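## Task

Pull the green cap off its marker while the second marker keeps its cap fully seated. Every marker and cap has to finish resting on the desk. Release everything and back the hands away at the end. The robot must not topple or be left leaning. Anything that stays in place only because the robot holds it does not count.

## Robot and tools

ROBOT. A wheeled cart with a pan/tilt head (head_camera) and two arms, left_arm and right_arm, each with a wrist camera (left_wrist_camera, right_wrist_camera) and a two-jaw gripper with one fixed and one swinging jaw. The cart is 0.53 m wide and spans x = -0.35 to 0.07 m in the base frame. The arm pan axes are vertical, at x = -0.060 and y = +0.155 (left) or -0.155 m (right). Each shoulder sits 0.03 m out from its pan axis and 0.89 m above the floor. Links: upper arm 0.116, forearm 0.135, hand 0.162 m. A fixed-jaw tip reaches roughly 0.44 m from its pan axis at most, and never below about 0.55 m above the floor.

FRAMES. Base frame: origin on the floor between the drive wheels, x forward, y left, z up. The state's left_hand and right_hand are positions in this frame of each fixed-jaw tip, so a held object sits on the swinging-jaw side of that point. Hand axes: z along the fingers, y pointing from swinging jaw to fixed jaw. These readings can be off by a few cm, differently per arm. The odometry frame is the base frame as it was at scene start; base_odometry counts wheel rotation, so slip shows up as travel. Heading is positive to the left, within -3.142..3.142.

execute_actions. Argument actions: a list holding one action or nothing (empty just reports state and images). An action may contain base, joints, or both; its motions start together. base holds exactly one relative command: {"translate_m": d}, a straight drive of d metres (+ forward, -1.4 to 1.4), or {"rotate_rad": d}, a turn in place of d radians (+ counter-clockwise/left, -3.2 to 3.2). The base cannot strafe. A base move is measured from where the base last reported itself. joints is one object keyed by joint name, each value an absolute target in radians (not an offset). Ranges: head_pan_rad -3.2..3.2 (0 forward, + left); head_tilt_rad -0.76..1.45 (0 level, + down); per arm (prefix left_arm_ or right_arm_): shoulder_pan_rad -1.919..1.919, shoulder_lift_rad -1.745..1.745, elbow_flex_rad -1.69..1.58, wrist_flex_rad -1.658..1.658, wrist_roll_rad -2.743..2.841, gripper_rad 0..1.919. A joint or base left out may still be driving to an earlier target. Optional cameras: list of head_camera, left_wrist_camera, right_wrist_camera or all; omitted/null means all, [] means none. Unknown keys, names or out-of-range values reject the whole call with no motion. If a result reports a stop, the remaining robot calls in that same reply are skipped.

wait: seconds 0 to 10; commands nothing and returns state and images. zoom_image: camera plus region [x0, y0, x1, y1] in pixels of that camera's most recent full image (origin top-left, at most 504 by 504). finished_scene: scene, an integer 1 or 2; ends that scene irreversibly after the last command has been held and reports success.

IMAGES. All cameras give 644x476 images. Focal lengths: head 603.392 px (about 43 deg vertical view), left wrist 322.68 px (about 73 deg, strong distortion), right wrist 441.274 px (about 57 deg).

JOINT SENSE. Pan: at 0 the left arm points left and the right arm right; positive rotates either arm clockwise from above; straight ahead is +1.571 for left, -1.571 for right. Bend: with lift, elbow and wrist flex all 0 the upper arm is near vertical (tilted 0.24 rad outward) and forearm and fingers are horizontal; positive bends downward. The three values summed give the finger angle below horizontal; 1.571 means pointing down, which requires the forearm no more than 0.08 rad above horizontal. Roll: -1.522 closes the jaws across the arm plane with the fixed jaw on the left looking outward; 1.619 puts it on the right; 0.049 closes within the plane, fixed jaw below (level fingers) or toward the pan axis (fingers down). With the fixed jaw on the right the hand body hangs about 0.08 m below level fingers, so over furniture prefer the fixed jaw on the left. Jaw gap versus gripper angle: 0 gives 0.003 m, 0.3 gives 0.026, 0.6 gives 0.049, 1 gives 0.076, 1.919 gives 0.106.

GRIPPING. Commanding below the contact angle squeezes, strongest at about 0.2 rad below it; going lower adds nothing and risks tripping the jaw motor. A holding jaw shows off_target; done means empty or a very light grip. One hand lifts about 0.4 kg at full reach, about 0.7 kg within 0.28 m of its pan axis; two hands close in about 1 kg.

RESULTS. base_status and joint_status describe how each motion of the last accepted action ended. done: reached target (for the base, the wheels turned the commanded amount, slip included). off_target: resting away from target, maybe still pushing; for a free empty arm this means load, obstruction or a tripped motor. time_out: target dropped, holds where it stopped. "joint command not followed" (often with a cause line) means a self-collision check refused that arm's targets; the gripper part still runs, and the refused joints read not_followed and may be retried on later actions until valid targets arrive. on_its_own lists movement you did not command. To stop a blocked joint pushing, command its current reading.

CAUTIONS. Loaded or extended joints sag toward gravity; for a further move the same way, offset the target against the observed sag. A joint stuck more than about 0.30 rad from target for around 2 s trips to 20 % torque without any status saying so; thinking time counts, since the simulation runs while you reply and holds the last command. Reset: once the reading settles, command 0.2 rad away from it on the side opposite the failed target (if that is out of range, 0.04 rad beyond the limit, or the limit itself for a jaw). Long holds heat shoulder motors: MOTOR HOT appears from 55 °C; at 70 °C an OVER-TEMPERATURE FAULT stops that arm, its joints go limp, and keys read limit_stop_at_motor_heat until you resend targets after cooling. Keep the arms from hitting or pressing each other, hands included. Pushing or pulling, especially on something in front, can tip the robot. Stowed: shoulder_pan -1.75 (left) or 1.75 (right), shoulder_lift 0.05, elbow_flex 1.35, wrist_flex -1.55, wrist_roll -1.52. Stow in two steps, wrists first and then the rest, away from loose objects; leaving stow, do not move the wrists first. Turning in place needs 0.44 m of free radius; turning or reversing right next to a desk can snag the cart's rear and topple it. Avoid drops, slips, slams and hard shoves.

Each tool is called as a command line: name --argument value for each argument, lists and objects as JSON in quotes; but a table of rows of numbers goes row by row, as --pt "numbers of a row", without its own name.

## Session

execute_actions --actions '[]'

Scene clock: 0.00 s.
base_odometry: x=+0.000 y=+0.000 heading=+0.000 (m, m, rad; odometry frame)
base_status: not commanded
joint_positions: head_pan_rad=-0.030 head_tilt_rad=-0.032 left_arm_shoulder_pan_rad=-1.781 left_arm_shoulder_lift_rad=+0.056 left_arm_elbow_flex_rad=+1.292 left_arm_wrist_flex_rad=-1.484 left_arm_wrist_roll_rad=-1.522 left_arm_gripper_rad=+1.920 right_arm_shoulder_pan_rad=+1.739 right_arm_shoulder_lift_rad=+0.043 right_arm_elbow_flex_rad=+1.369 right_arm_wrist_flex_rad=-1.591 right_arm_wrist_roll_rad=-1.496 right_arm_gripper_rad=+1.920
joint_status: not commanded
left_hand: x=-0.3114 y=+0.0936 z=+0.8961 quat_wxyz=(-0.079, -0.654, -0.069, +0.750) (m; base frame)
right_hand: x=-0.3055 y=-0.1211 z=+0.9008 quat_wxyz=(-0.074, +0.640, -0.046, -0.764) (m; base frame)
pictures: head_camera, left_wrist_camera, right_wrist_camera
Images, in order (width x height): head_camera 644x476, left_wrist_camera 644x476, right_wrist_camera 644x476.

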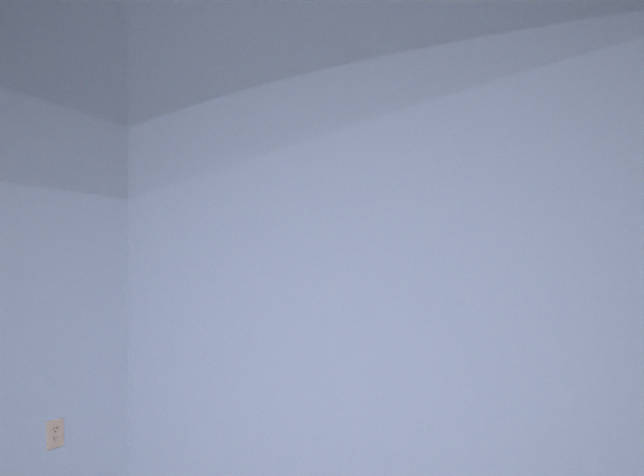

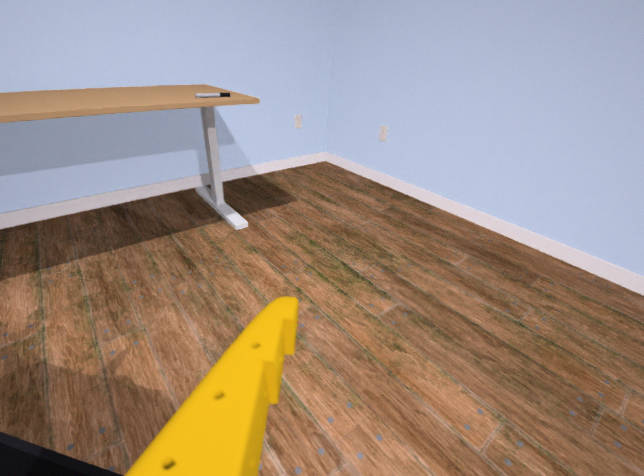

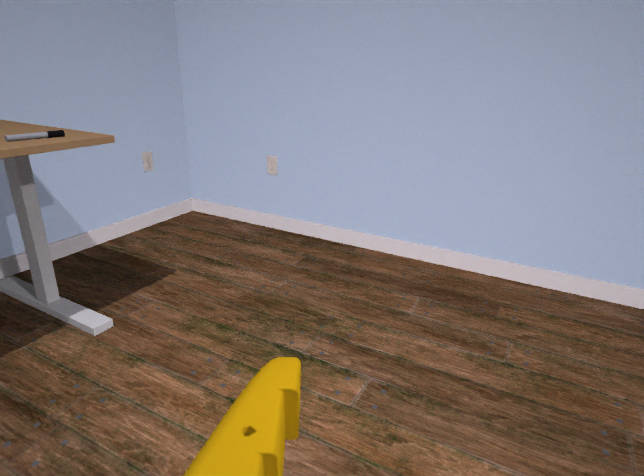

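execute_actions --actions '[{"joints":{"head_pan_rad":-2.3,"head_tilt_rad":0.35}}]' --cameras '["head_camera"]'

Scene clock: 2.53 s.
base_odometry: x=+0.000 y=+0.000 heading=+0.000 (m, m, rad; odometry frame)
base_status: not commanded
joint_positions: head_pan_rad=-2.290 head_tilt_rad=+0.343 left_arm_shoulder_pan_rad=-1.781 left_arm_shoulder_lift_rad=+0.056 left_arm_elbow_flex_rad=+1.292 left_arm_wrist_flex_rad=-1.484 left_arm_wrist_roll_rad=-1.522 left_arm_gripper_rad=+1.920 right_arm_shoulder_pan_rad=+1.739 right_arm_shoulder_lift_rad=+0.043 right_arm_elbow_flex_rad=+1.369 right_arm_wrist_flex_rad=-1.591 right_arm_wrist_roll_rad=-1.496 right_arm_gripper_rad=+1.920
joint_status: all done
left_hand: x=-0.3114 y=+0.0936 z=+0.8961 quat_wxyz=(-0.079, -0.654, -0.069, +0.750) (m; base frame)
right_hand: x=-0.3055 y=-0.1211 z=+0.9008 quat_wxyz=(-0.074, +0.640, -0.046, -0.764) (m; base frame)
pictures: head_camera
Images, in order (width x height): head_camera 644x476.

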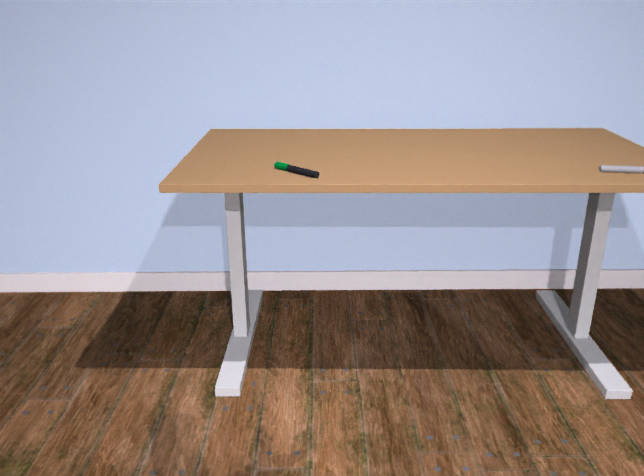

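execute_actions --actions '[{"base":{"rotate_rad":-2.27},"joints":{"head_pan_rad":0,"head_tilt_rad":0.35}}]' --cameras '["head_camera"]'

execute_actions --actions '[{"base":{"translate_m":0.8},"joints":{"head_pan_rad":0,"head_tilt_rad":0.6}}]' --cameras '["head_camera"]'

Scene clock: 6.93 s.
base_odometry: x=-0.001 y=+0.000 heading=-2.269 (m, m, rad; odometry frame)
base_status: done
joint_positions: head_pan_rad=-0.010 head_tilt_rad=+0.343 left_arm_shoulder_pan_rad=-1.781 left_arm_shoulder_lift_rad=+0.056 left_arm_elbow_flex_rad=+1.292 left_arm_wrist_flex_rad=-1.484 left_arm_wrist_roll_rad=-1.522 left_arm_gripper_rad=+1.920 right_arm_shoulder_pan_rad=+1.739 right_arm_shoulder_lift_rad=+0.043 right_arm_elbow_flex_rad=+1.369 right_arm_wrist_flex_rad=-1.591 right_arm_wrist_roll_rad=-1.496 right_arm_gripper_rad=+1.920
joint_status: all done
left_hand: x=-0.3114 y=+0.0936 z=+0.8961 quat_wxyz=(-0.079, -0.654, -0.069, +0.750) (m; base frame)
right_hand: x=-0.3055 y=-0.1211 z=+0.9008 quat_wxyz=(-0.074, +0.640, -0.046, -0.764) (m; base frame)
pictures: head_camera
Images, in order (width x height): head_camera 644x476.

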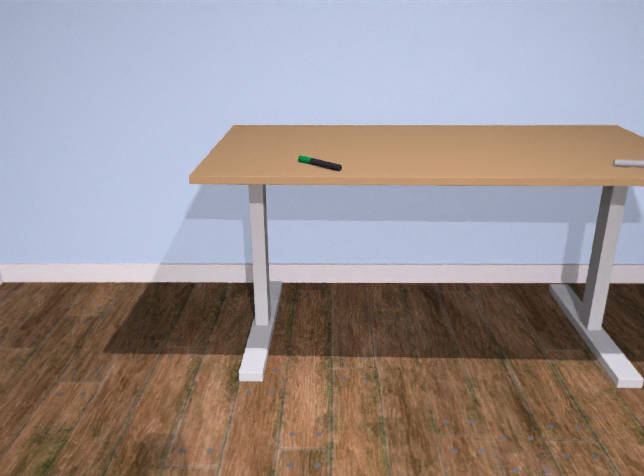

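Scene clock: 11.77 s.
base_odometry: x=-0.516 y=-0.612 heading=-2.271 (m, m, rad; odometry frame)
base_status: done
joint_positions: head_pan_rad=-0.010 head_tilt_rad=+0.594 left_arm_shoulder_pan_rad=-1.781 left_arm_shoulder_lift_rad=+0.056 left_arm_elbow_flex_rad=+1.292 left_arm_wrist_flex_rad=-1.484 left_arm_wrist_roll_rad=-1.522 left_arm_gripper_rad=+1.920 right_arm_shoulder_pan_rad=+1.739 right_arm_shoulder_lift_rad=+0.043 right_arm_elbow_flex_rad=+1.369 right_arm_wrist_flex_rad=-1.591 right_arm_wrist_roll_rad=-1.496 right_arm_gripper_rad=+1.920
joint_status: all done
left_hand: x=-0.3114 y=+0.0936 z=+0.8961 quat_wxyz=(-0.079, -0.654, -0.069, +0.750) (m; base frame)
right_hand: x=-0.3055 y=-0.1211 z=+0.9008 quat_wxyz=(-0.074, +0.640, -0.046, -0.764) (m; base frame)
pictures: head_camera
Images, in order (width x height): head_camera 644x476.

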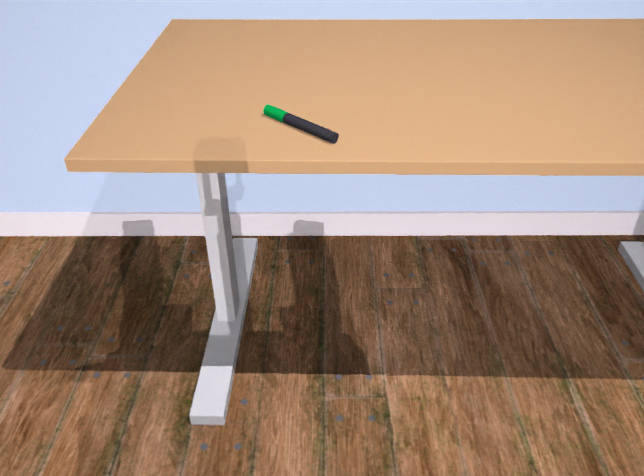

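execute_actions --actions '[{"base":{"translate_m":0.4},"joints":{"head_tilt_rad":0.85,"left_arm_shoulder_pan_rad":1.5,"left_arm_shoulder_lift_rad":0,"left_arm_elbow_flex_rad":0,"right_arm_shoulder_pan_rad":-1.5,"right_arm_shoulder_lift_rad":0,"right_arm_elbow_flex_rad":0}}]' --cameras '["head_camera"]'

execute_actions --actions '[{"joints":{"left_arm_wrist_flex_rad":1.5,"left_arm_wrist_roll_rad":0.05,"right_arm_wrist_flex_rad":1.5,"right_arm_wrist_roll_rad":2.0,"right_arm_shoulder_pan_rad":-1.9,"left_arm_gripper_rad":0.6,"right_arm_gripper_rad":0.6}}]'

Scene clock: 18.27 s.
base_odometry: x=-0.775 y=-0.917 heading=-2.272 (m, m, rad; odometry frame)
base_status: done
joint_positions: head_pan_rad=-0.010 head_tilt_rad=+0.845 left_arm_shoulder_pan_rad=+1.490 left_arm_shoulder_lift_rad=+0.036 left_arm_elbow_flex_rad=+0.031 left_arm_wrist_flex_rad=-1.484 left_arm_wrist_roll_rad=-1.522 left_arm_gripper_rad=+1.920 right_arm_shoulder_pan_rad=-1.493 right_arm_shoulder_lift_rad=+0.029 right_arm_elbow_flex_rad=+0.038 right_arm_wrist_flex_rad=-1.591 right_arm_wrist_roll_rad=-1.496 right_arm_gripper_rad=+1.920
joint_status: all done
left_hand: x=+0.1608 y=+0.1807 z=+1.1603 quat_wxyz=(+0.996, -0.003, +0.077, +0.040) (m; base frame)
right_hand: x=+0.1447 y=-0.1632 z=+1.1621 quat_wxyz=(+0.998, +0.001, +0.024, -0.052) (m; base frame)
pictures: head_camera
Images, in order (width x height): head_camera 644x476.

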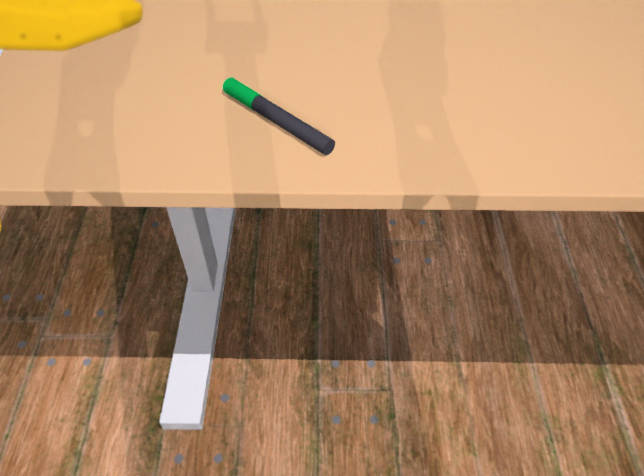

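Scene clock: 21.73 s.
base_odometry: x=-0.775 y=-0.917 heading=-2.272 (m, m, rad; odometry frame)
base_status: not commanded
joint_positions: head_pan_rad=-0.010 head_tilt_rad=+0.845 left_arm_shoulder_pan_rad=+1.490 left_arm_shoulder_lift_rad=+0.036 left_arm_elbow_flex_rad=+0.029 left_arm_wrist_flex_rad=+1.489 left_arm_wrist_roll_rad=+0.042 left_arm_gripper_rad=+0.611 right_arm_shoulder_pan_rad=-1.893 right_arm_shoulder_lift_rad=+0.029 right_arm_elbow_flex_rad=+0.038 right_arm_wrist_flex_rad=+1.490 right_arm_wrist_roll_rad=+1.990 right_arm_gripper_rad=+0.608
joint_status: all done
left_hand: x=+0.1316 y=+0.1702 z=+0.8413 quat_wxyz=(+0.006, -0.733, +0.680, -0.006) (m; base frame)
right_hand: x=+0.1339 y=-0.0980 z=+0.8413 quat_wxyz=(+0.000, -0.940, -0.340, -0.007) (m; base frame)
pictures: head_camera, left_wrist_camera, right_wrist_camera
Images, in order (width x height): head_camera 644x476, left_wrist_camera 644x476, right_wrist_camera 644x476.

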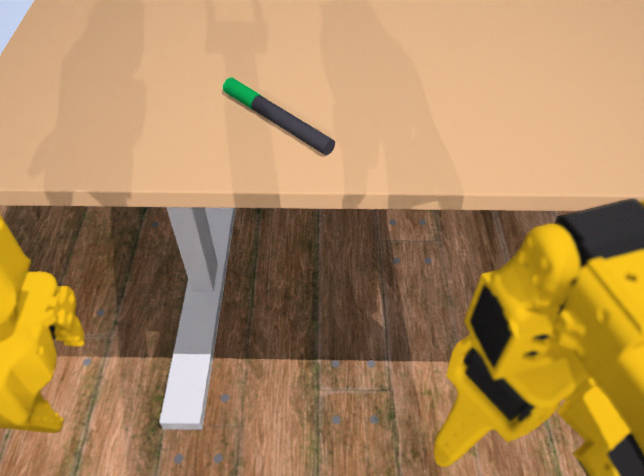

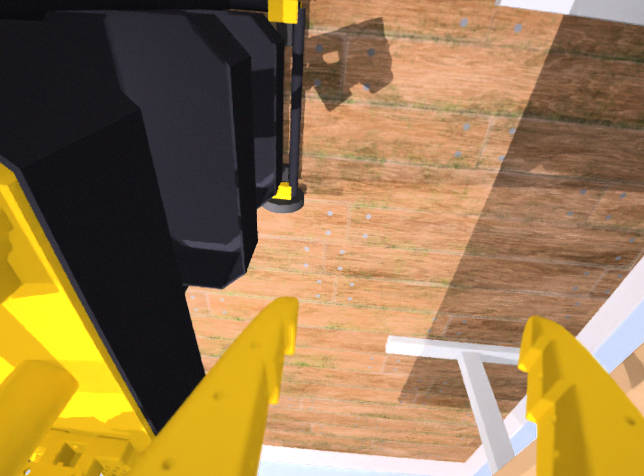

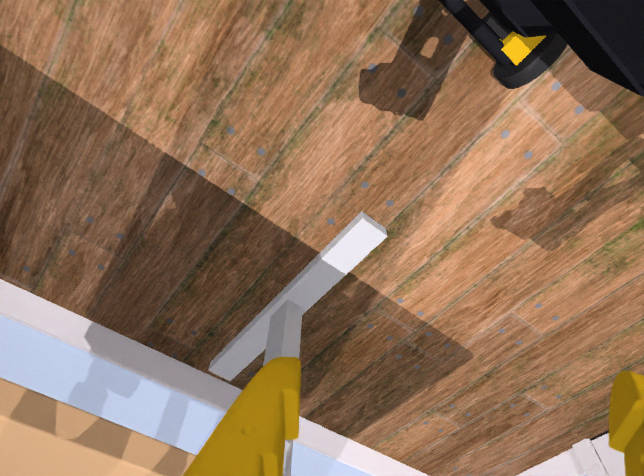

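execute_actions --actions '[{"base":{"translate_m":0.31},"joints":{"head_tilt_rad":1.05,"left_arm_shoulder_pan_rad":1.62,"left_arm_shoulder_lift_rad":0.68,"left_arm_elbow_flex_rad":-0.55,"left_arm_wrist_flex_rad":1.08,"left_arm_wrist_roll_rad":-0.57,"right_arm_shoulder_pan_rad":-1.6,"right_arm_wrist_roll_rad":2.8}}]' --cameras '["head_camera","left_wrist_camera"]'

Scene clock: 28.10 s.
base_odometry: x=-0.974 y=-1.155 heading=-2.269 (m, m, rad; odometry frame)
base_status: done
joint_positions: head_pan_rad=-0.010 head_tilt_rad=+1.045 left_arm_shoulder_pan_rad=+1.611 left_arm_shoulder_lift_rad=+0.703 left_arm_elbow_flex_rad=-0.520 left_arm_wrist_flex_rad=+1.093 left_arm_wrist_roll_rad=-0.562 left_arm_gripper_rad=+0.611 right_arm_shoulder_pan_rad=-1.607 right_arm_shoulder_lift_rad=+0.029 right_arm_elbow_flex_rad=+0.038 right_arm_wrist_flex_rad=+1.490 right_arm_wrist_roll_rad=+2.791 right_arm_gripper_rad=+0.608
joint_status: all done
left_hand: x=+0.2384 y=+0.1472 z=+0.7867 quat_wxyz=(+0.129, -0.439, +0.886, -0.070) (m; base frame)
right_hand: x=+0.1462 y=-0.1507 z=+0.8414 quat_wxyz=(-0.004, -0.823, -0.568, -0.006) (m; base frame)
pictures: head_camera, left_wrist_camera
Images, in order (width x height): head_camera 644x476, left_wrist_camera 644x476.

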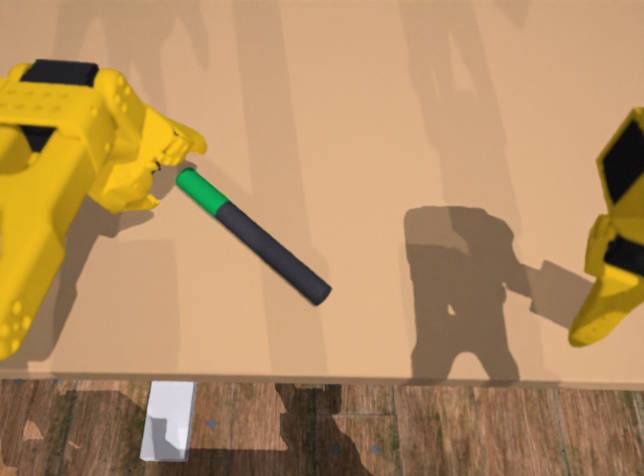

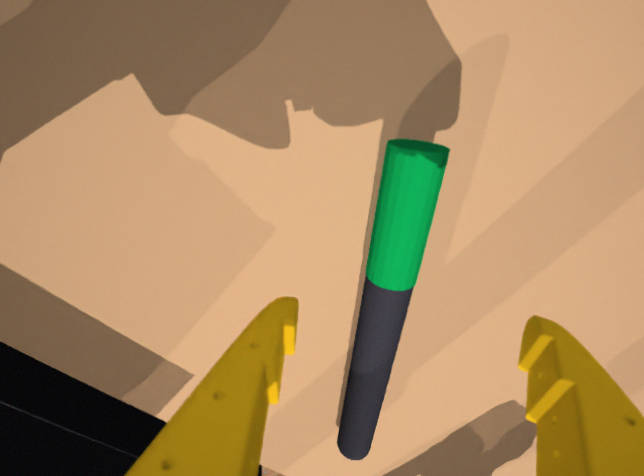

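execute_actions --actions '[{"base":{"translate_m":0.03},"joints":{"left_arm_shoulder_lift_rad":1.03,"left_arm_elbow_flex_rad":-0.82,"left_arm_wrist_flex_rad":1.02}}]' --cameras '["head_camera","left_wrist_camera"]'

Scene clock: 30.17 s.
base_odometry: x=-0.994 y=-1.178 heading=-2.268 (m, m, rad; odometry frame)
base_status: done
joint_positions: head_pan_rad=-0.010 head_tilt_rad=+1.045 left_arm_shoulder_pan_rad=+1.611 left_arm_shoulder_lift_rad=+1.056 left_arm_elbow_flex_rad=-0.790 left_arm_wrist_flex_rad=+1.033 left_arm_wrist_roll_rad=-0.562 left_arm_gripper_rad=+0.611 right_arm_shoulder_pan_rad=-1.607 right_arm_shoulder_lift_rad=+0.029 right_arm_elbow_flex_rad=+0.036 right_arm_wrist_flex_rad=+1.490 right_arm_wrist_roll_rad=+2.791 right_arm_gripper_rad=+0.608
joint_status: all done
left_hand: x=+0.2503 y=+0.1467 z=+0.7382 quat_wxyz=(+0.119, -0.440, +0.888, -0.065) (m; base frame)
right_hand: x=+0.1465 y=-0.1507 z=+0.8416 quat_wxyz=(-0.004, -0.823, -0.568, -0.006) (m; base frame)
pictures: head_camera, left_wrist_camera
Images, in order (width x height): head_camera 644x476, left_wrist_camera 644x476.

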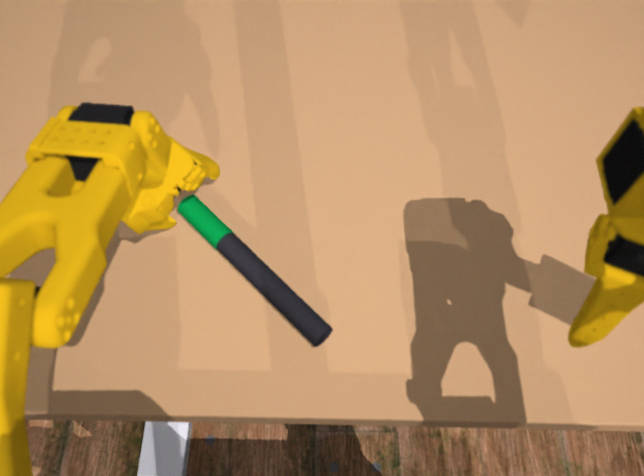

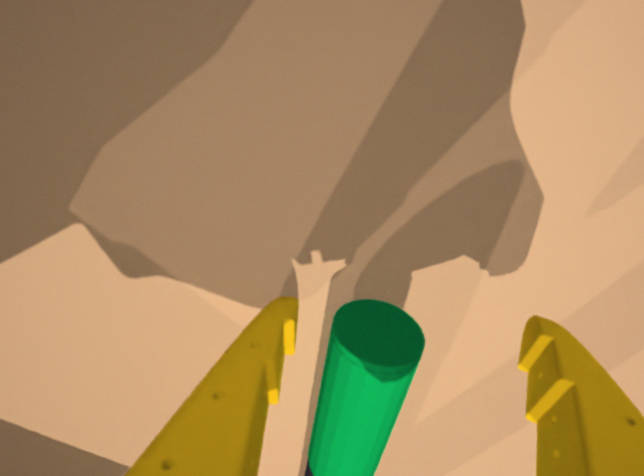

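execute_actions --actions '[{"joints":{"left_arm_shoulder_pan_rad":1.69,"left_arm_shoulder_lift_rad":0.89,"left_arm_elbow_flex_rad":-0.52,"left_arm_wrist_flex_rad":0.92,"left_arm_wrist_roll_rad":-0.68}}]' --cameras '["head_camera","left_wrist_camera"]'

Scene clock: 32.53 s.
base_odometry: x=-0.994 y=-1.178 heading=-2.268 (m, m, rad; odometry frame)
base_status: not commanded
joint_positions: head_pan_rad=-0.010 head_tilt_rad=+1.045 left_arm_shoulder_pan_rad=+1.682 left_arm_shoulder_lift_rad=+0.917 left_arm_elbow_flex_rad=-0.523 left_arm_wrist_flex_rad=+0.927 left_arm_wrist_roll_rad=-0.673 left_arm_gripper_rad=+0.611 right_arm_shoulder_pan_rad=-1.607 right_arm_shoulder_lift_rad=+0.029 right_arm_elbow_flex_rad=+0.036 right_arm_wrist_flex_rad=+1.490 right_arm_wrist_roll_rad=+2.791 right_arm_gripper_rad=+0.608
joint_status: all done
left_hand: x=+0.2359 y=+0.1270 z=+0.7363 quat_wxyz=(+0.111, -0.358, +0.925, -0.058) (m; base frame)
right_hand: x=+0.1465 y=-0.1507 z=+0.8416 quat_wxyz=(-0.004, -0.823, -0.568, -0.006) (m; base frame)
pictures: head_camera, left_wrist_camera
Images, in order (width x height): head_camera 644x476, left_wrist_camera 644x476.

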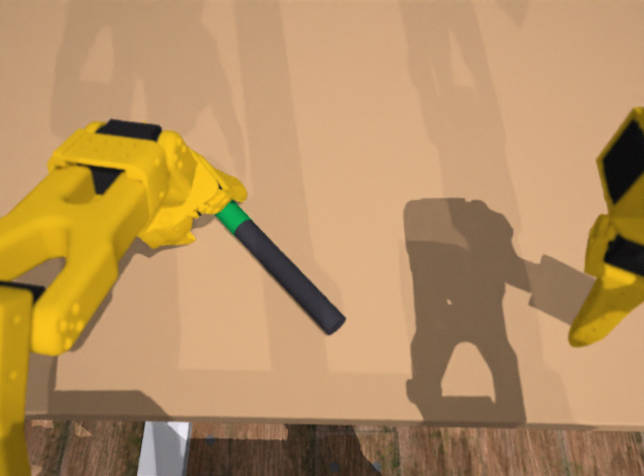

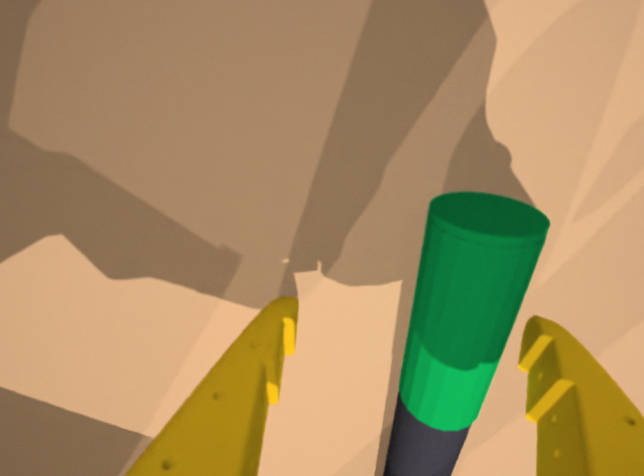

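execute_actions --actions '[{"joints":{"left_arm_shoulder_lift_rad":0.93}}]' --cameras '["left_wrist_camera"]'

execute_actions --actions '[{"joints":{"left_arm_gripper_rad":0.08}}]' --cameras '["head_camera","left_wrist_camera"]'

Scene clock: 33.53 s.
base_odometry: x=-0.994 y=-1.178 heading=-2.268 (m, m, rad; odometry frame)
base_status: not commanded
joint_positions: head_pan_rad=-0.010 head_tilt_rad=+1.045 left_arm_shoulder_pan_rad=+1.682 left_arm_shoulder_lift_rad=+0.920 left_arm_elbow_flex_rad=-0.523 left_arm_wrist_flex_rad=+0.926 left_arm_wrist_roll_rad=-0.673 left_arm_gripper_rad=+0.611 right_arm_shoulder_pan_rad=-1.607 right_arm_shoulder_lift_rad=+0.029 right_arm_elbow_flex_rad=+0.036 right_arm_wrist_flex_rad=+1.490 right_arm_wrist_roll_rad=+2.791 right_arm_gripper_rad=+0.608
joint_status: all done
left_hand: x=+0.2357 y=+0.1270 z=+0.7356 quat_wxyz=(+0.110, -0.358, +0.925, -0.057) (m; base frame)
right_hand: x=+0.1465 y=-0.1507 z=+0.8416 quat_wxyz=(-0.004, -0.823, -0.568, -0.006) (m; base frame)
pictures: left_wrist_camera
Images, in order (width x height): left_wrist_camera 644x476.

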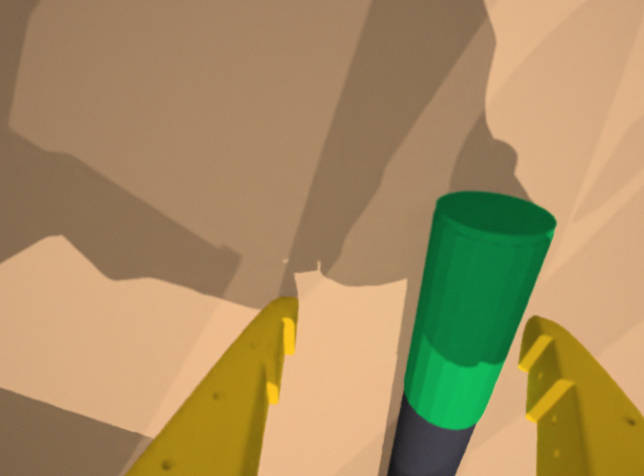

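Scene clock: 34.33 s.
base_odometry: x=-0.994 y=-1.178 heading=-2.268 (m, m, rad; odometry frame)
base_status: not commanded
joint_positions: head_pan_rad=-0.010 head_tilt_rad=+1.045 left_arm_shoulder_pan_rad=+1.682 left_arm_shoulder_lift_rad=+0.920 left_arm_elbow_flex_rad=-0.523 left_arm_wrist_flex_rad=+0.926 left_arm_wrist_roll_rad=-0.673 left_arm_gripper_rad=+0.217 right_arm_shoulder_pan_rad=-1.607 right_arm_shoulder_lift_rad=+0.029 right_arm_elbow_flex_rad=+0.036 right_arm_wrist_flex_rad=+1.490 right_arm_wrist_roll_rad=+2.791 right_arm_gripper_rad=+0.608
joint_status: left_arm_gripper_rad off_target (ended at +0.217, target +0.080)
left_hand: x=+0.2357 y=+0.1270 z=+0.7356 quat_wxyz=(+0.110, -0.358, +0.925, -0.057) (m; base frame)
right_hand: x=+0.1465 y=-0.1507 z=+0.8416 quat_wxyz=(-0.004, -0.823, -0.568, -0.006) (m; base frame)
pictures: head_camera, left_wrist_camera
Images, in order (width x height): head_camera 644x476, left_wrist_camera 644x476.

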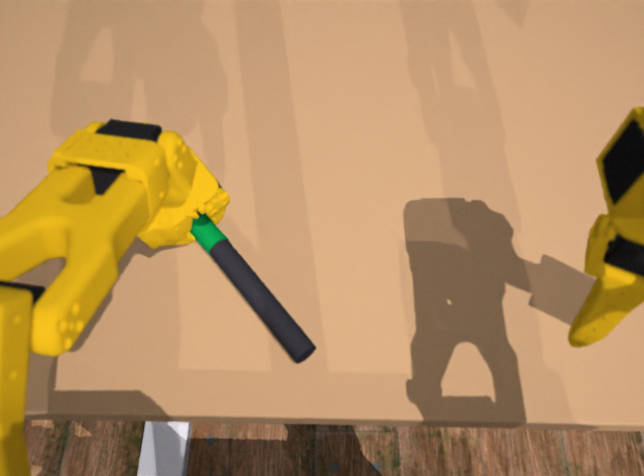

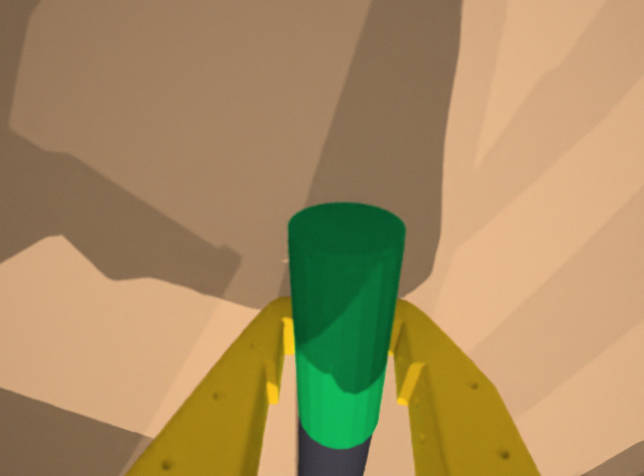

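execute_actions --actions '[{"joints":{"left_arm_shoulder_lift_rad":0.84}}]' --cameras '[]'

execute_actions --actions '[{"joints":{"left_arm_shoulder_pan_rad":1.9,"left_arm_wrist_roll_rad":0.45,"right_arm_wrist_roll_rad":2.84}}]'

Scene clock: 35.97 s.
base_odometry: x=-0.994 y=-1.178 heading=-2.268 (m, m, rad; odometry frame)
base_status: not commanded
joint_positions: head_pan_rad=-0.010 head_tilt_rad=+1.045 left_arm_shoulder_pan_rad=+1.682 left_arm_shoulder_lift_rad=+0.906 left_arm_elbow_flex_rad=-0.515 left_arm_wrist_flex_rad=+0.926 left_arm_wrist_roll_rad=-0.673 left_arm_gripper_rad=+0.217 right_arm_shoulder_pan_rad=-1.607 right_arm_shoulder_lift_rad=+0.029 right_arm_elbow_flex_rad=+0.036 right_arm_wrist_flex_rad=+1.490 right_arm_wrist_roll_rad=+2.791 right_arm_gripper_rad=+0.608
joint_status: all done
left_hand: x=+0.2363 y=+0.1269 z=+0.7380 quat_wxyz=(+0.113, -0.358, +0.925, -0.059) (m; base frame)
right_hand: x=+0.1465 y=-0.1507 z=+0.8416 quat_wxyz=(-0.004, -0.823, -0.568, -0.006) (m; base frame)
pictures: none
No camera images: the call's "cameras" was empty. Leave "cameras" out to get every camera's image.

Scene clock: 37.60 s.
base_odometry: x=-0.994 y=-1.178 heading=-2.268 (m, m, rad; odometry frame)
base_status: not commanded
joint_positions: head_pan_rad=-0.010 head_tilt_rad=+1.045 left_arm_shoulder_pan_rad=+1.881 left_arm_shoulder_lift_rad=+0.894 left_arm_elbow_flex_rad=-0.515 left_arm_wrist_flex_rad=+0.926 left_arm_wrist_roll_rad=+0.441 left_arm_gripper_rad=+0.217 right_arm_shoulder_pan_rad=-1.607 right_arm_shoulder_lift_rad=+0.029 right_arm_elbow_flex_rad=+0.036 right_arm_wrist_flex_rad=+1.490 right_arm_wrist_roll_rad=+2.829 right_arm_gripper_rad=+0.608
joint_status: all done
joint sent to its limit — the command would take left_arm_shoulder_pan_rad past its upper limit, so that joint was sent only as far as its limit.
left_hand: x=+0.2231 y=+0.0607 z=+0.7410 quat_wxyz=(+0.056, -0.729, +0.671, -0.121) (m; base frame)
right_hand: x=+0.1466 y=-0.1504 z=+0.8416 quat_wxyz=(-0.004, -0.812, -0.583, -0.006) (m; base frame)
pictures: head_camera, left_wrist_camera, right_wrist_camera
Images, in order (width x height): head_camera 644x476, left_wrist_camera 644x476, right_wrist_camera 644x476.

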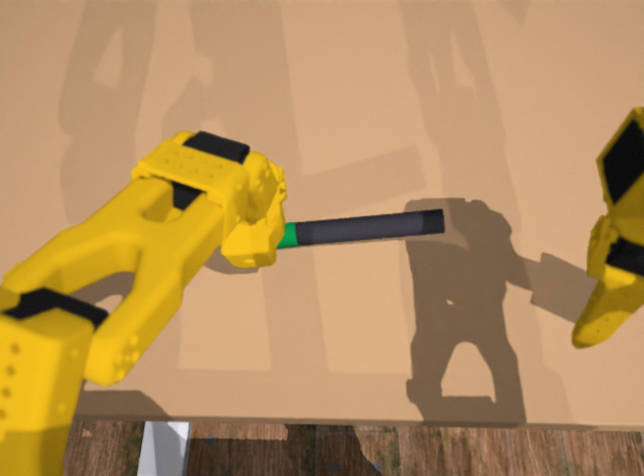

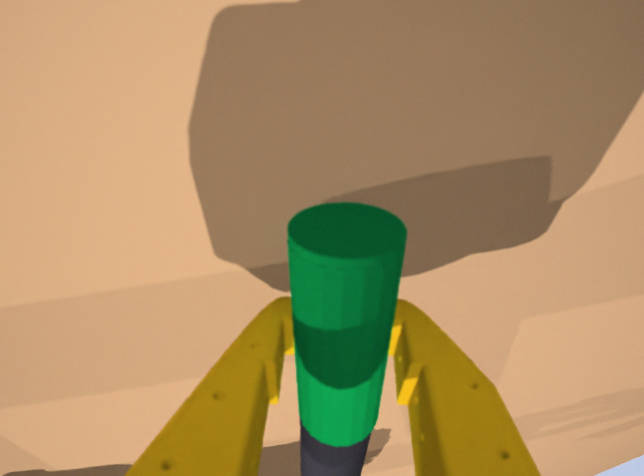

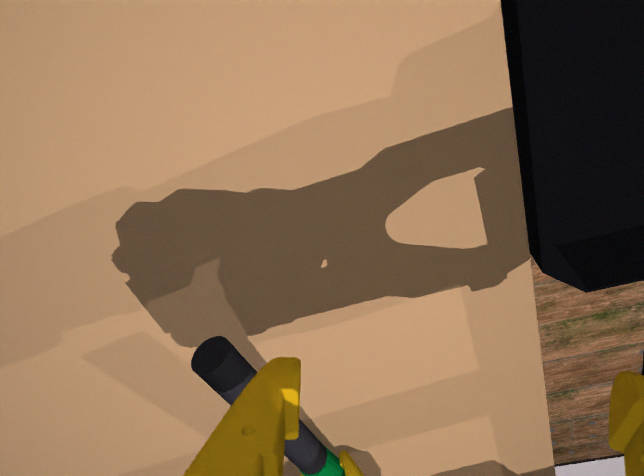

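execute_actions --actions '[{"joints":{"left_arm_shoulder_pan_rad":1.88,"left_arm_wrist_roll_rad":0.35,"right_arm_shoulder_lift_rad":0.65,"right_arm_elbow_flex_rad":-0.73,"right_arm_wrist_flex_rad":1.23,"right_arm_shoulder_pan_rad":-1.9}}]' --cameras '["head_camera","right_wrist_camera"]'

Scene clock: 40.17 s.
base_odometry: x=-0.994 y=-1.178 heading=-2.268 (m, m, rad; odometry frame)
base_status: not commanded
joint_positions: head_pan_rad=-0.010 head_tilt_rad=+1.045 left_arm_shoulder_pan_rad=+1.881 left_arm_shoulder_lift_rad=+0.894 left_arm_elbow_flex_rad=-0.515 left_arm_wrist_flex_rad=+0.926 left_arm_wrist_roll_rad=+0.358 left_arm_gripper_rad=+0.217 right_arm_shoulder_pan_rad=-1.895 right_arm_shoulder_lift_rad=+0.671 right_arm_elbow_flex_rad=-0.689 right_arm_wrist_flex_rad=+1.244 right_arm_wrist_roll_rad=+2.829 right_arm_gripper_rad=+0.608
joint_status: all done
left_hand: x=+0.2230 y=+0.0613 z=+0.7409 quat_wxyz=(+0.061, -0.701, +0.701, -0.118) (m; base frame)
right_hand: x=+0.2427 y=-0.0562 z=+0.8239 quat_wxyz=(-0.074, -0.709, -0.684, -0.155) (m; base frame)
pictures: head_camera, right_wrist_camera
Images, in order (width x height): head_camera 644x476, right_wrist_camera 644x476.

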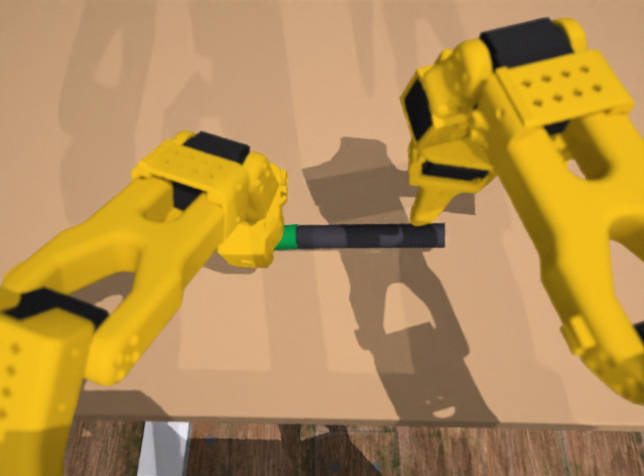

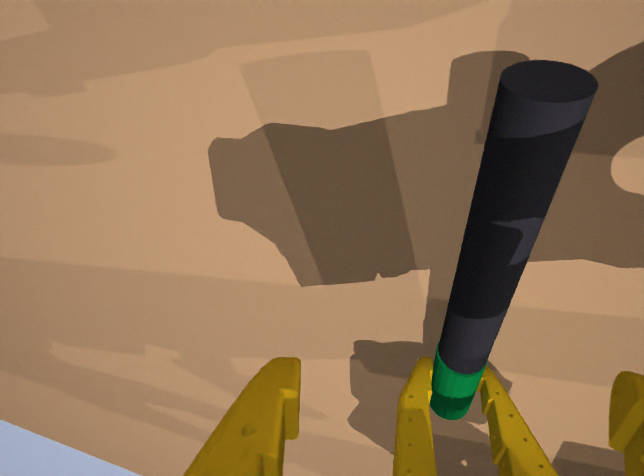

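execute_actions --actions '[{"joints":{"right_arm_shoulder_lift_rad":0.76,"right_arm_gripper_rad":0.75}}]' --cameras '["head_camera","right_wrist_camera"]'

Scene clock: 41.53 s.
base_odometry: x=-0.994 y=-1.178 heading=-2.268 (m, m, rad; odometry frame)
base_status: not commanded
joint_positions: head_pan_rad=-0.010 head_tilt_rad=+1.045 left_arm_shoulder_pan_rad=+1.881 left_arm_shoulder_lift_rad=+0.894 left_arm_elbow_flex_rad=-0.515 left_arm_wrist_flex_rad=+0.926 left_arm_wrist_roll_rad=+0.358 left_arm_gripper_rad=+0.217 right_arm_shoulder_pan_rad=-1.895 right_arm_shoulder_lift_rad=+0.783 right_arm_elbow_flex_rad=-0.691 right_arm_wrist_flex_rad=+1.243 right_arm_wrist_roll_rad=+2.829 right_arm_gripper_rad=+0.742
joint_status: all done
left_hand: x=+0.2230 y=+0.0613 z=+0.7409 quat_wxyz=(+0.061, -0.701, +0.701, -0.118) (m; base frame)
right_hand: x=+0.2340 y=-0.0591 z=+0.7925 quat_wxyz=(-0.051, -0.715, -0.689, -0.106) (m; base frame)
pictures: head_camera, right_wrist_camera
Images, in order (width x height): head_camera 644x476, right_wrist_camera 644x476.

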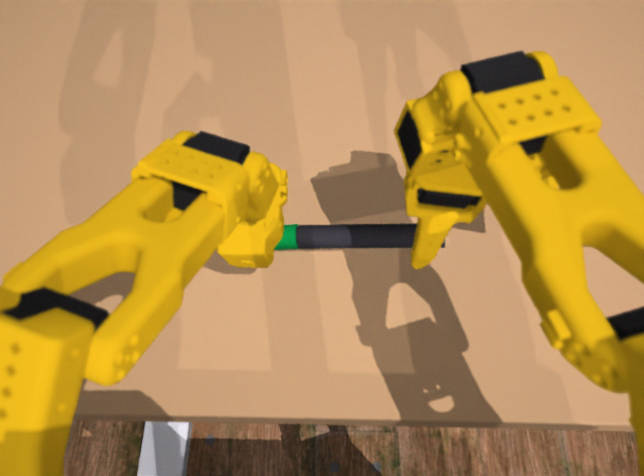

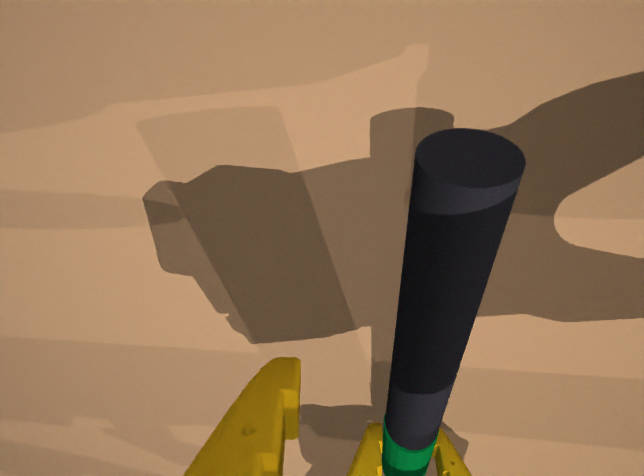

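execute_actions --actions '[{"joints":{"right_arm_shoulder_lift_rad":0.87,"right_arm_wrist_flex_rad":1.17}}]' --cameras '["head_camera","right_wrist_camera"]'

Scene clock: 42.93 s.
base_odometry: x=-0.994 y=-1.178 heading=-2.268 (m, m, rad; odometry frame)
base_status: not commanded
joint_positions: head_pan_rad=-0.010 head_tilt_rad=+1.045 left_arm_shoulder_pan_rad=+1.881 left_arm_shoulder_lift_rad=+0.894 left_arm_elbow_flex_rad=-0.515 left_arm_wrist_flex_rad=+0.926 left_arm_wrist_roll_rad=+0.358 left_arm_gripper_rad=+0.217 right_arm_shoulder_pan_rad=-1.895 right_arm_shoulder_lift_rad=+0.892 right_arm_elbow_flex_rad=-0.692 right_arm_wrist_flex_rad=+1.183 right_arm_wrist_roll_rad=+2.829 right_arm_gripper_rad=+0.742
joint_status: all done
left_hand: x=+0.2230 y=+0.0613 z=+0.7409 quat_wxyz=(+0.061, -0.701, +0.701, -0.118) (m; base frame)
right_hand: x=+0.2312 y=-0.0601 z=+0.7650 quat_wxyz=(-0.040, -0.717, -0.691, -0.085) (m; base frame)
pictures: head_camera, right_wrist_camera
Images, in order (width x height): head_camera 644x476, right_wrist_camera 644x476.

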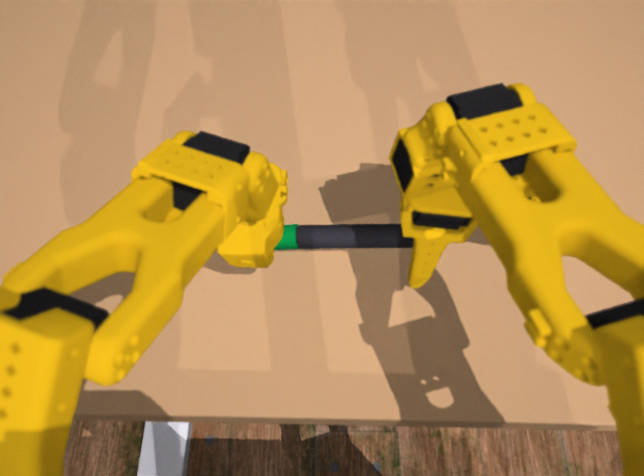

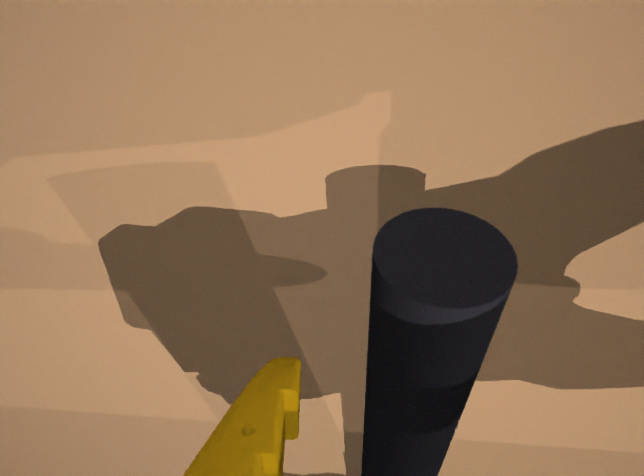

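execute_actions --actions '[{"joints":{"right_arm_shoulder_lift_rad":0.925}}]' --cameras '["right_wrist_camera"]'

execute_actions --actions '[{"joints":{"right_arm_gripper_rad":0.0,"left_arm_gripper_rad":0.02}}]' --cameras '["head_camera","right_wrist_camera"]'

Scene clock: 44.10 s.
base_odometry: x=-0.994 y=-1.178 heading=-2.268 (m, m, rad; odometry frame)
base_status: not commanded
joint_positions: head_pan_rad=-0.010 head_tilt_rad=+1.045 left_arm_shoulder_pan_rad=+1.881 left_arm_shoulder_lift_rad=+0.894 left_arm_elbow_flex_rad=-0.515 left_arm_wrist_flex_rad=+0.926 left_arm_wrist_roll_rad=+0.358 left_arm_gripper_rad=+0.217 right_arm_shoulder_pan_rad=-1.895 right_arm_shoulder_lift_rad=+0.948 right_arm_elbow_flex_rad=-0.694 right_arm_wrist_flex_rad=+1.183 right_arm_wrist_roll_rad=+2.829 right_arm_gripper_rad=+0.742
joint_status: all done
left_hand: x=+0.2230 y=+0.0613 z=+0.7409 quat_wxyz=(+0.061, -0.701, +0.701, -0.118) (m; base frame)
right_hand: x=+0.2241 y=-0.0624 z=+0.7498 quat_wxyz=(-0.029, -0.718, -0.692, -0.060) (m; base frame)
pictures: right_wrist_camera
Images, in order (width x height): right_wrist_camera 644x476.

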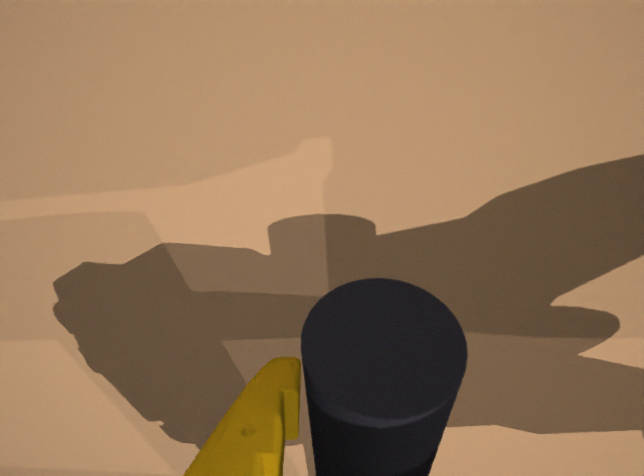

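Scene clock: 45.00 s.
base_odometry: x=-0.994 y=-1.178 heading=-2.268 (m, m, rad; odometry frame)
base_status: not commanded
joint_positions: head_pan_rad=-0.010 head_tilt_rad=+1.045 left_arm_shoulder_pan_rad=+1.881 left_arm_shoulder_lift_rad=+0.894 left_arm_elbow_flex_rad=-0.515 left_arm_wrist_flex_rad=+0.926 left_arm_wrist_roll_rad=+0.358 left_arm_gripper_rad=+0.215 right_arm_shoulder_pan_rad=-1.896 right_arm_shoulder_lift_rad=+0.950 right_arm_elbow_flex_rad=-0.694 right_arm_wrist_flex_rad=+1.183 right_arm_wrist_roll_rad=+2.833 right_arm_gripper_rad=+0.196
joint_status: left_arm_gripper_rad off_target (ended at +0.215, target +0.020); right_arm_gripper_rad off_target (ended at +0.196, target +0.000)
left_hand: x=+0.2230 y=+0.0613 z=+0.7409 quat_wxyz=(+0.061, -0.701, +0.701, -0.118) (m; base frame)
right_hand: x=+0.2238 y=-0.0621 z=+0.7494 quat_wxyz=(-0.028, -0.717, -0.694, -0.060) (m; base frame)
pictures: head_camera, right_wrist_camera
Images, in order (width x height): head_camera 644x476, right_wrist_camera 644x476.

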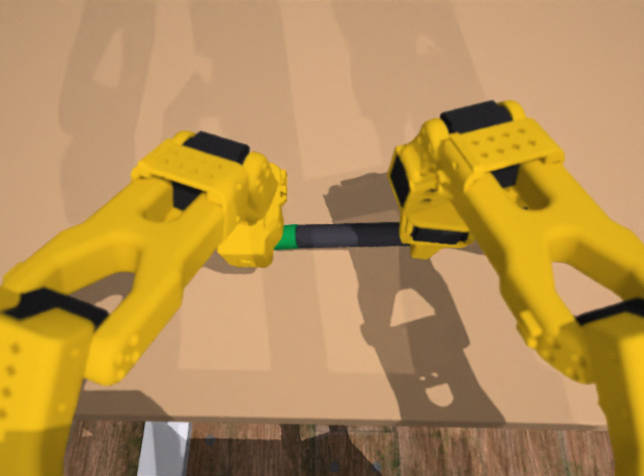

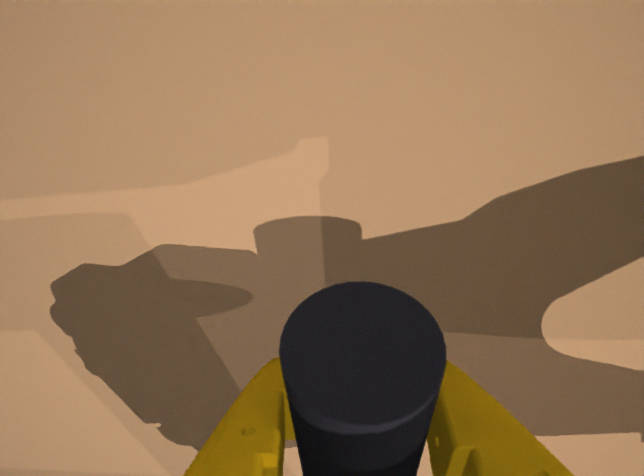

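execute_actions --actions '[{"joints":{"left_arm_shoulder_pan_rad":1.74,"left_arm_wrist_roll_rad":0.25,"right_arm_shoulder_pan_rad":-1.76,"right_arm_shoulder_lift_rad":0.86}}]'

Scene clock: 46.20 s.
base_odometry: x=-0.994 y=-1.178 heading=-2.268 (m, m, rad; odometry frame)
base_status: not commanded
joint_positions: head_pan_rad=-0.010 head_tilt_rad=+1.045 left_arm_shoulder_pan_rad=+1.748 left_arm_shoulder_lift_rad=+0.884 left_arm_elbow_flex_rad=-0.515 left_arm_wrist_flex_rad=+0.923 left_arm_wrist_roll_rad=+0.257 left_arm_gripper_rad=+0.215 right_arm_shoulder_pan_rad=-1.765 right_arm_shoulder_lift_rad=+0.919 right_arm_elbow_flex_rad=-0.694 right_arm_wrist_flex_rad=+1.181 right_arm_wrist_roll_rad=+2.836 right_arm_gripper_rad=+0.137
joint_status: all done
on_its_own: right_arm_gripper_rad moved -0.058 toward your old target +0.000
left_hand: x=+0.2347 y=+0.1003 z=+0.7435 quat_wxyz=(+0.078, -0.711, +0.689, -0.115) (m; base frame)
right_hand: x=+0.2380 y=-0.0993 z=+0.7578 quat_wxyz=(-0.040, -0.759, -0.646, -0.072) (m; base frame)
pictures: head_camera, left_wrist_camera, right_wrist_camera
Images, in order (width x height): head_camera 644x476, left_wrist_camera 644x476, right_wrist_camera 644x476.

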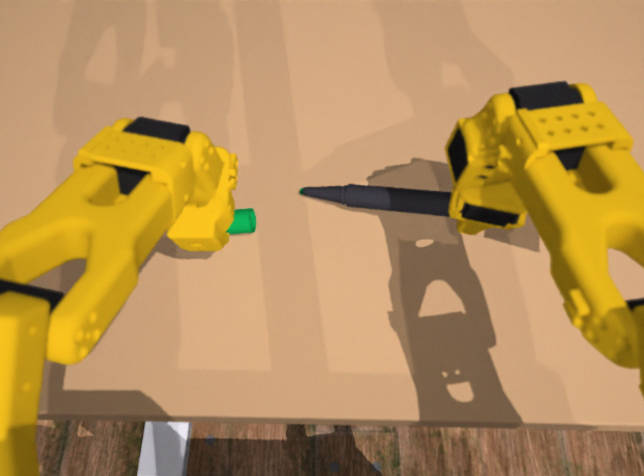

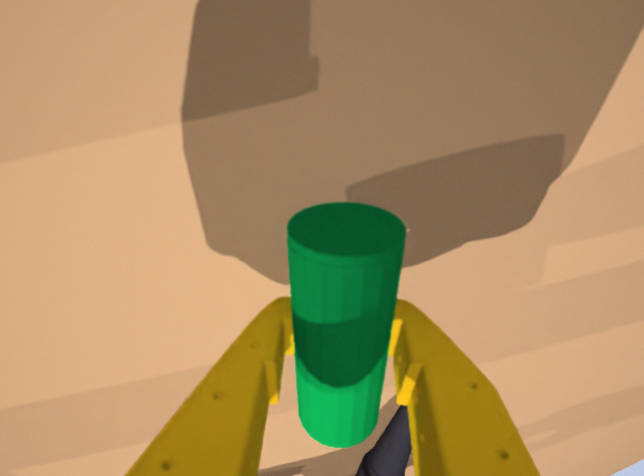

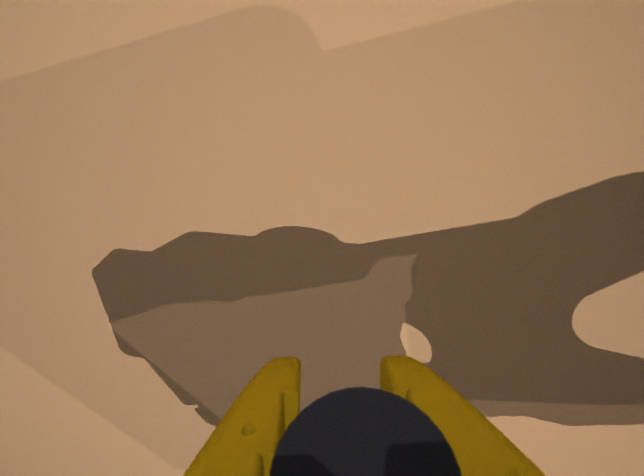

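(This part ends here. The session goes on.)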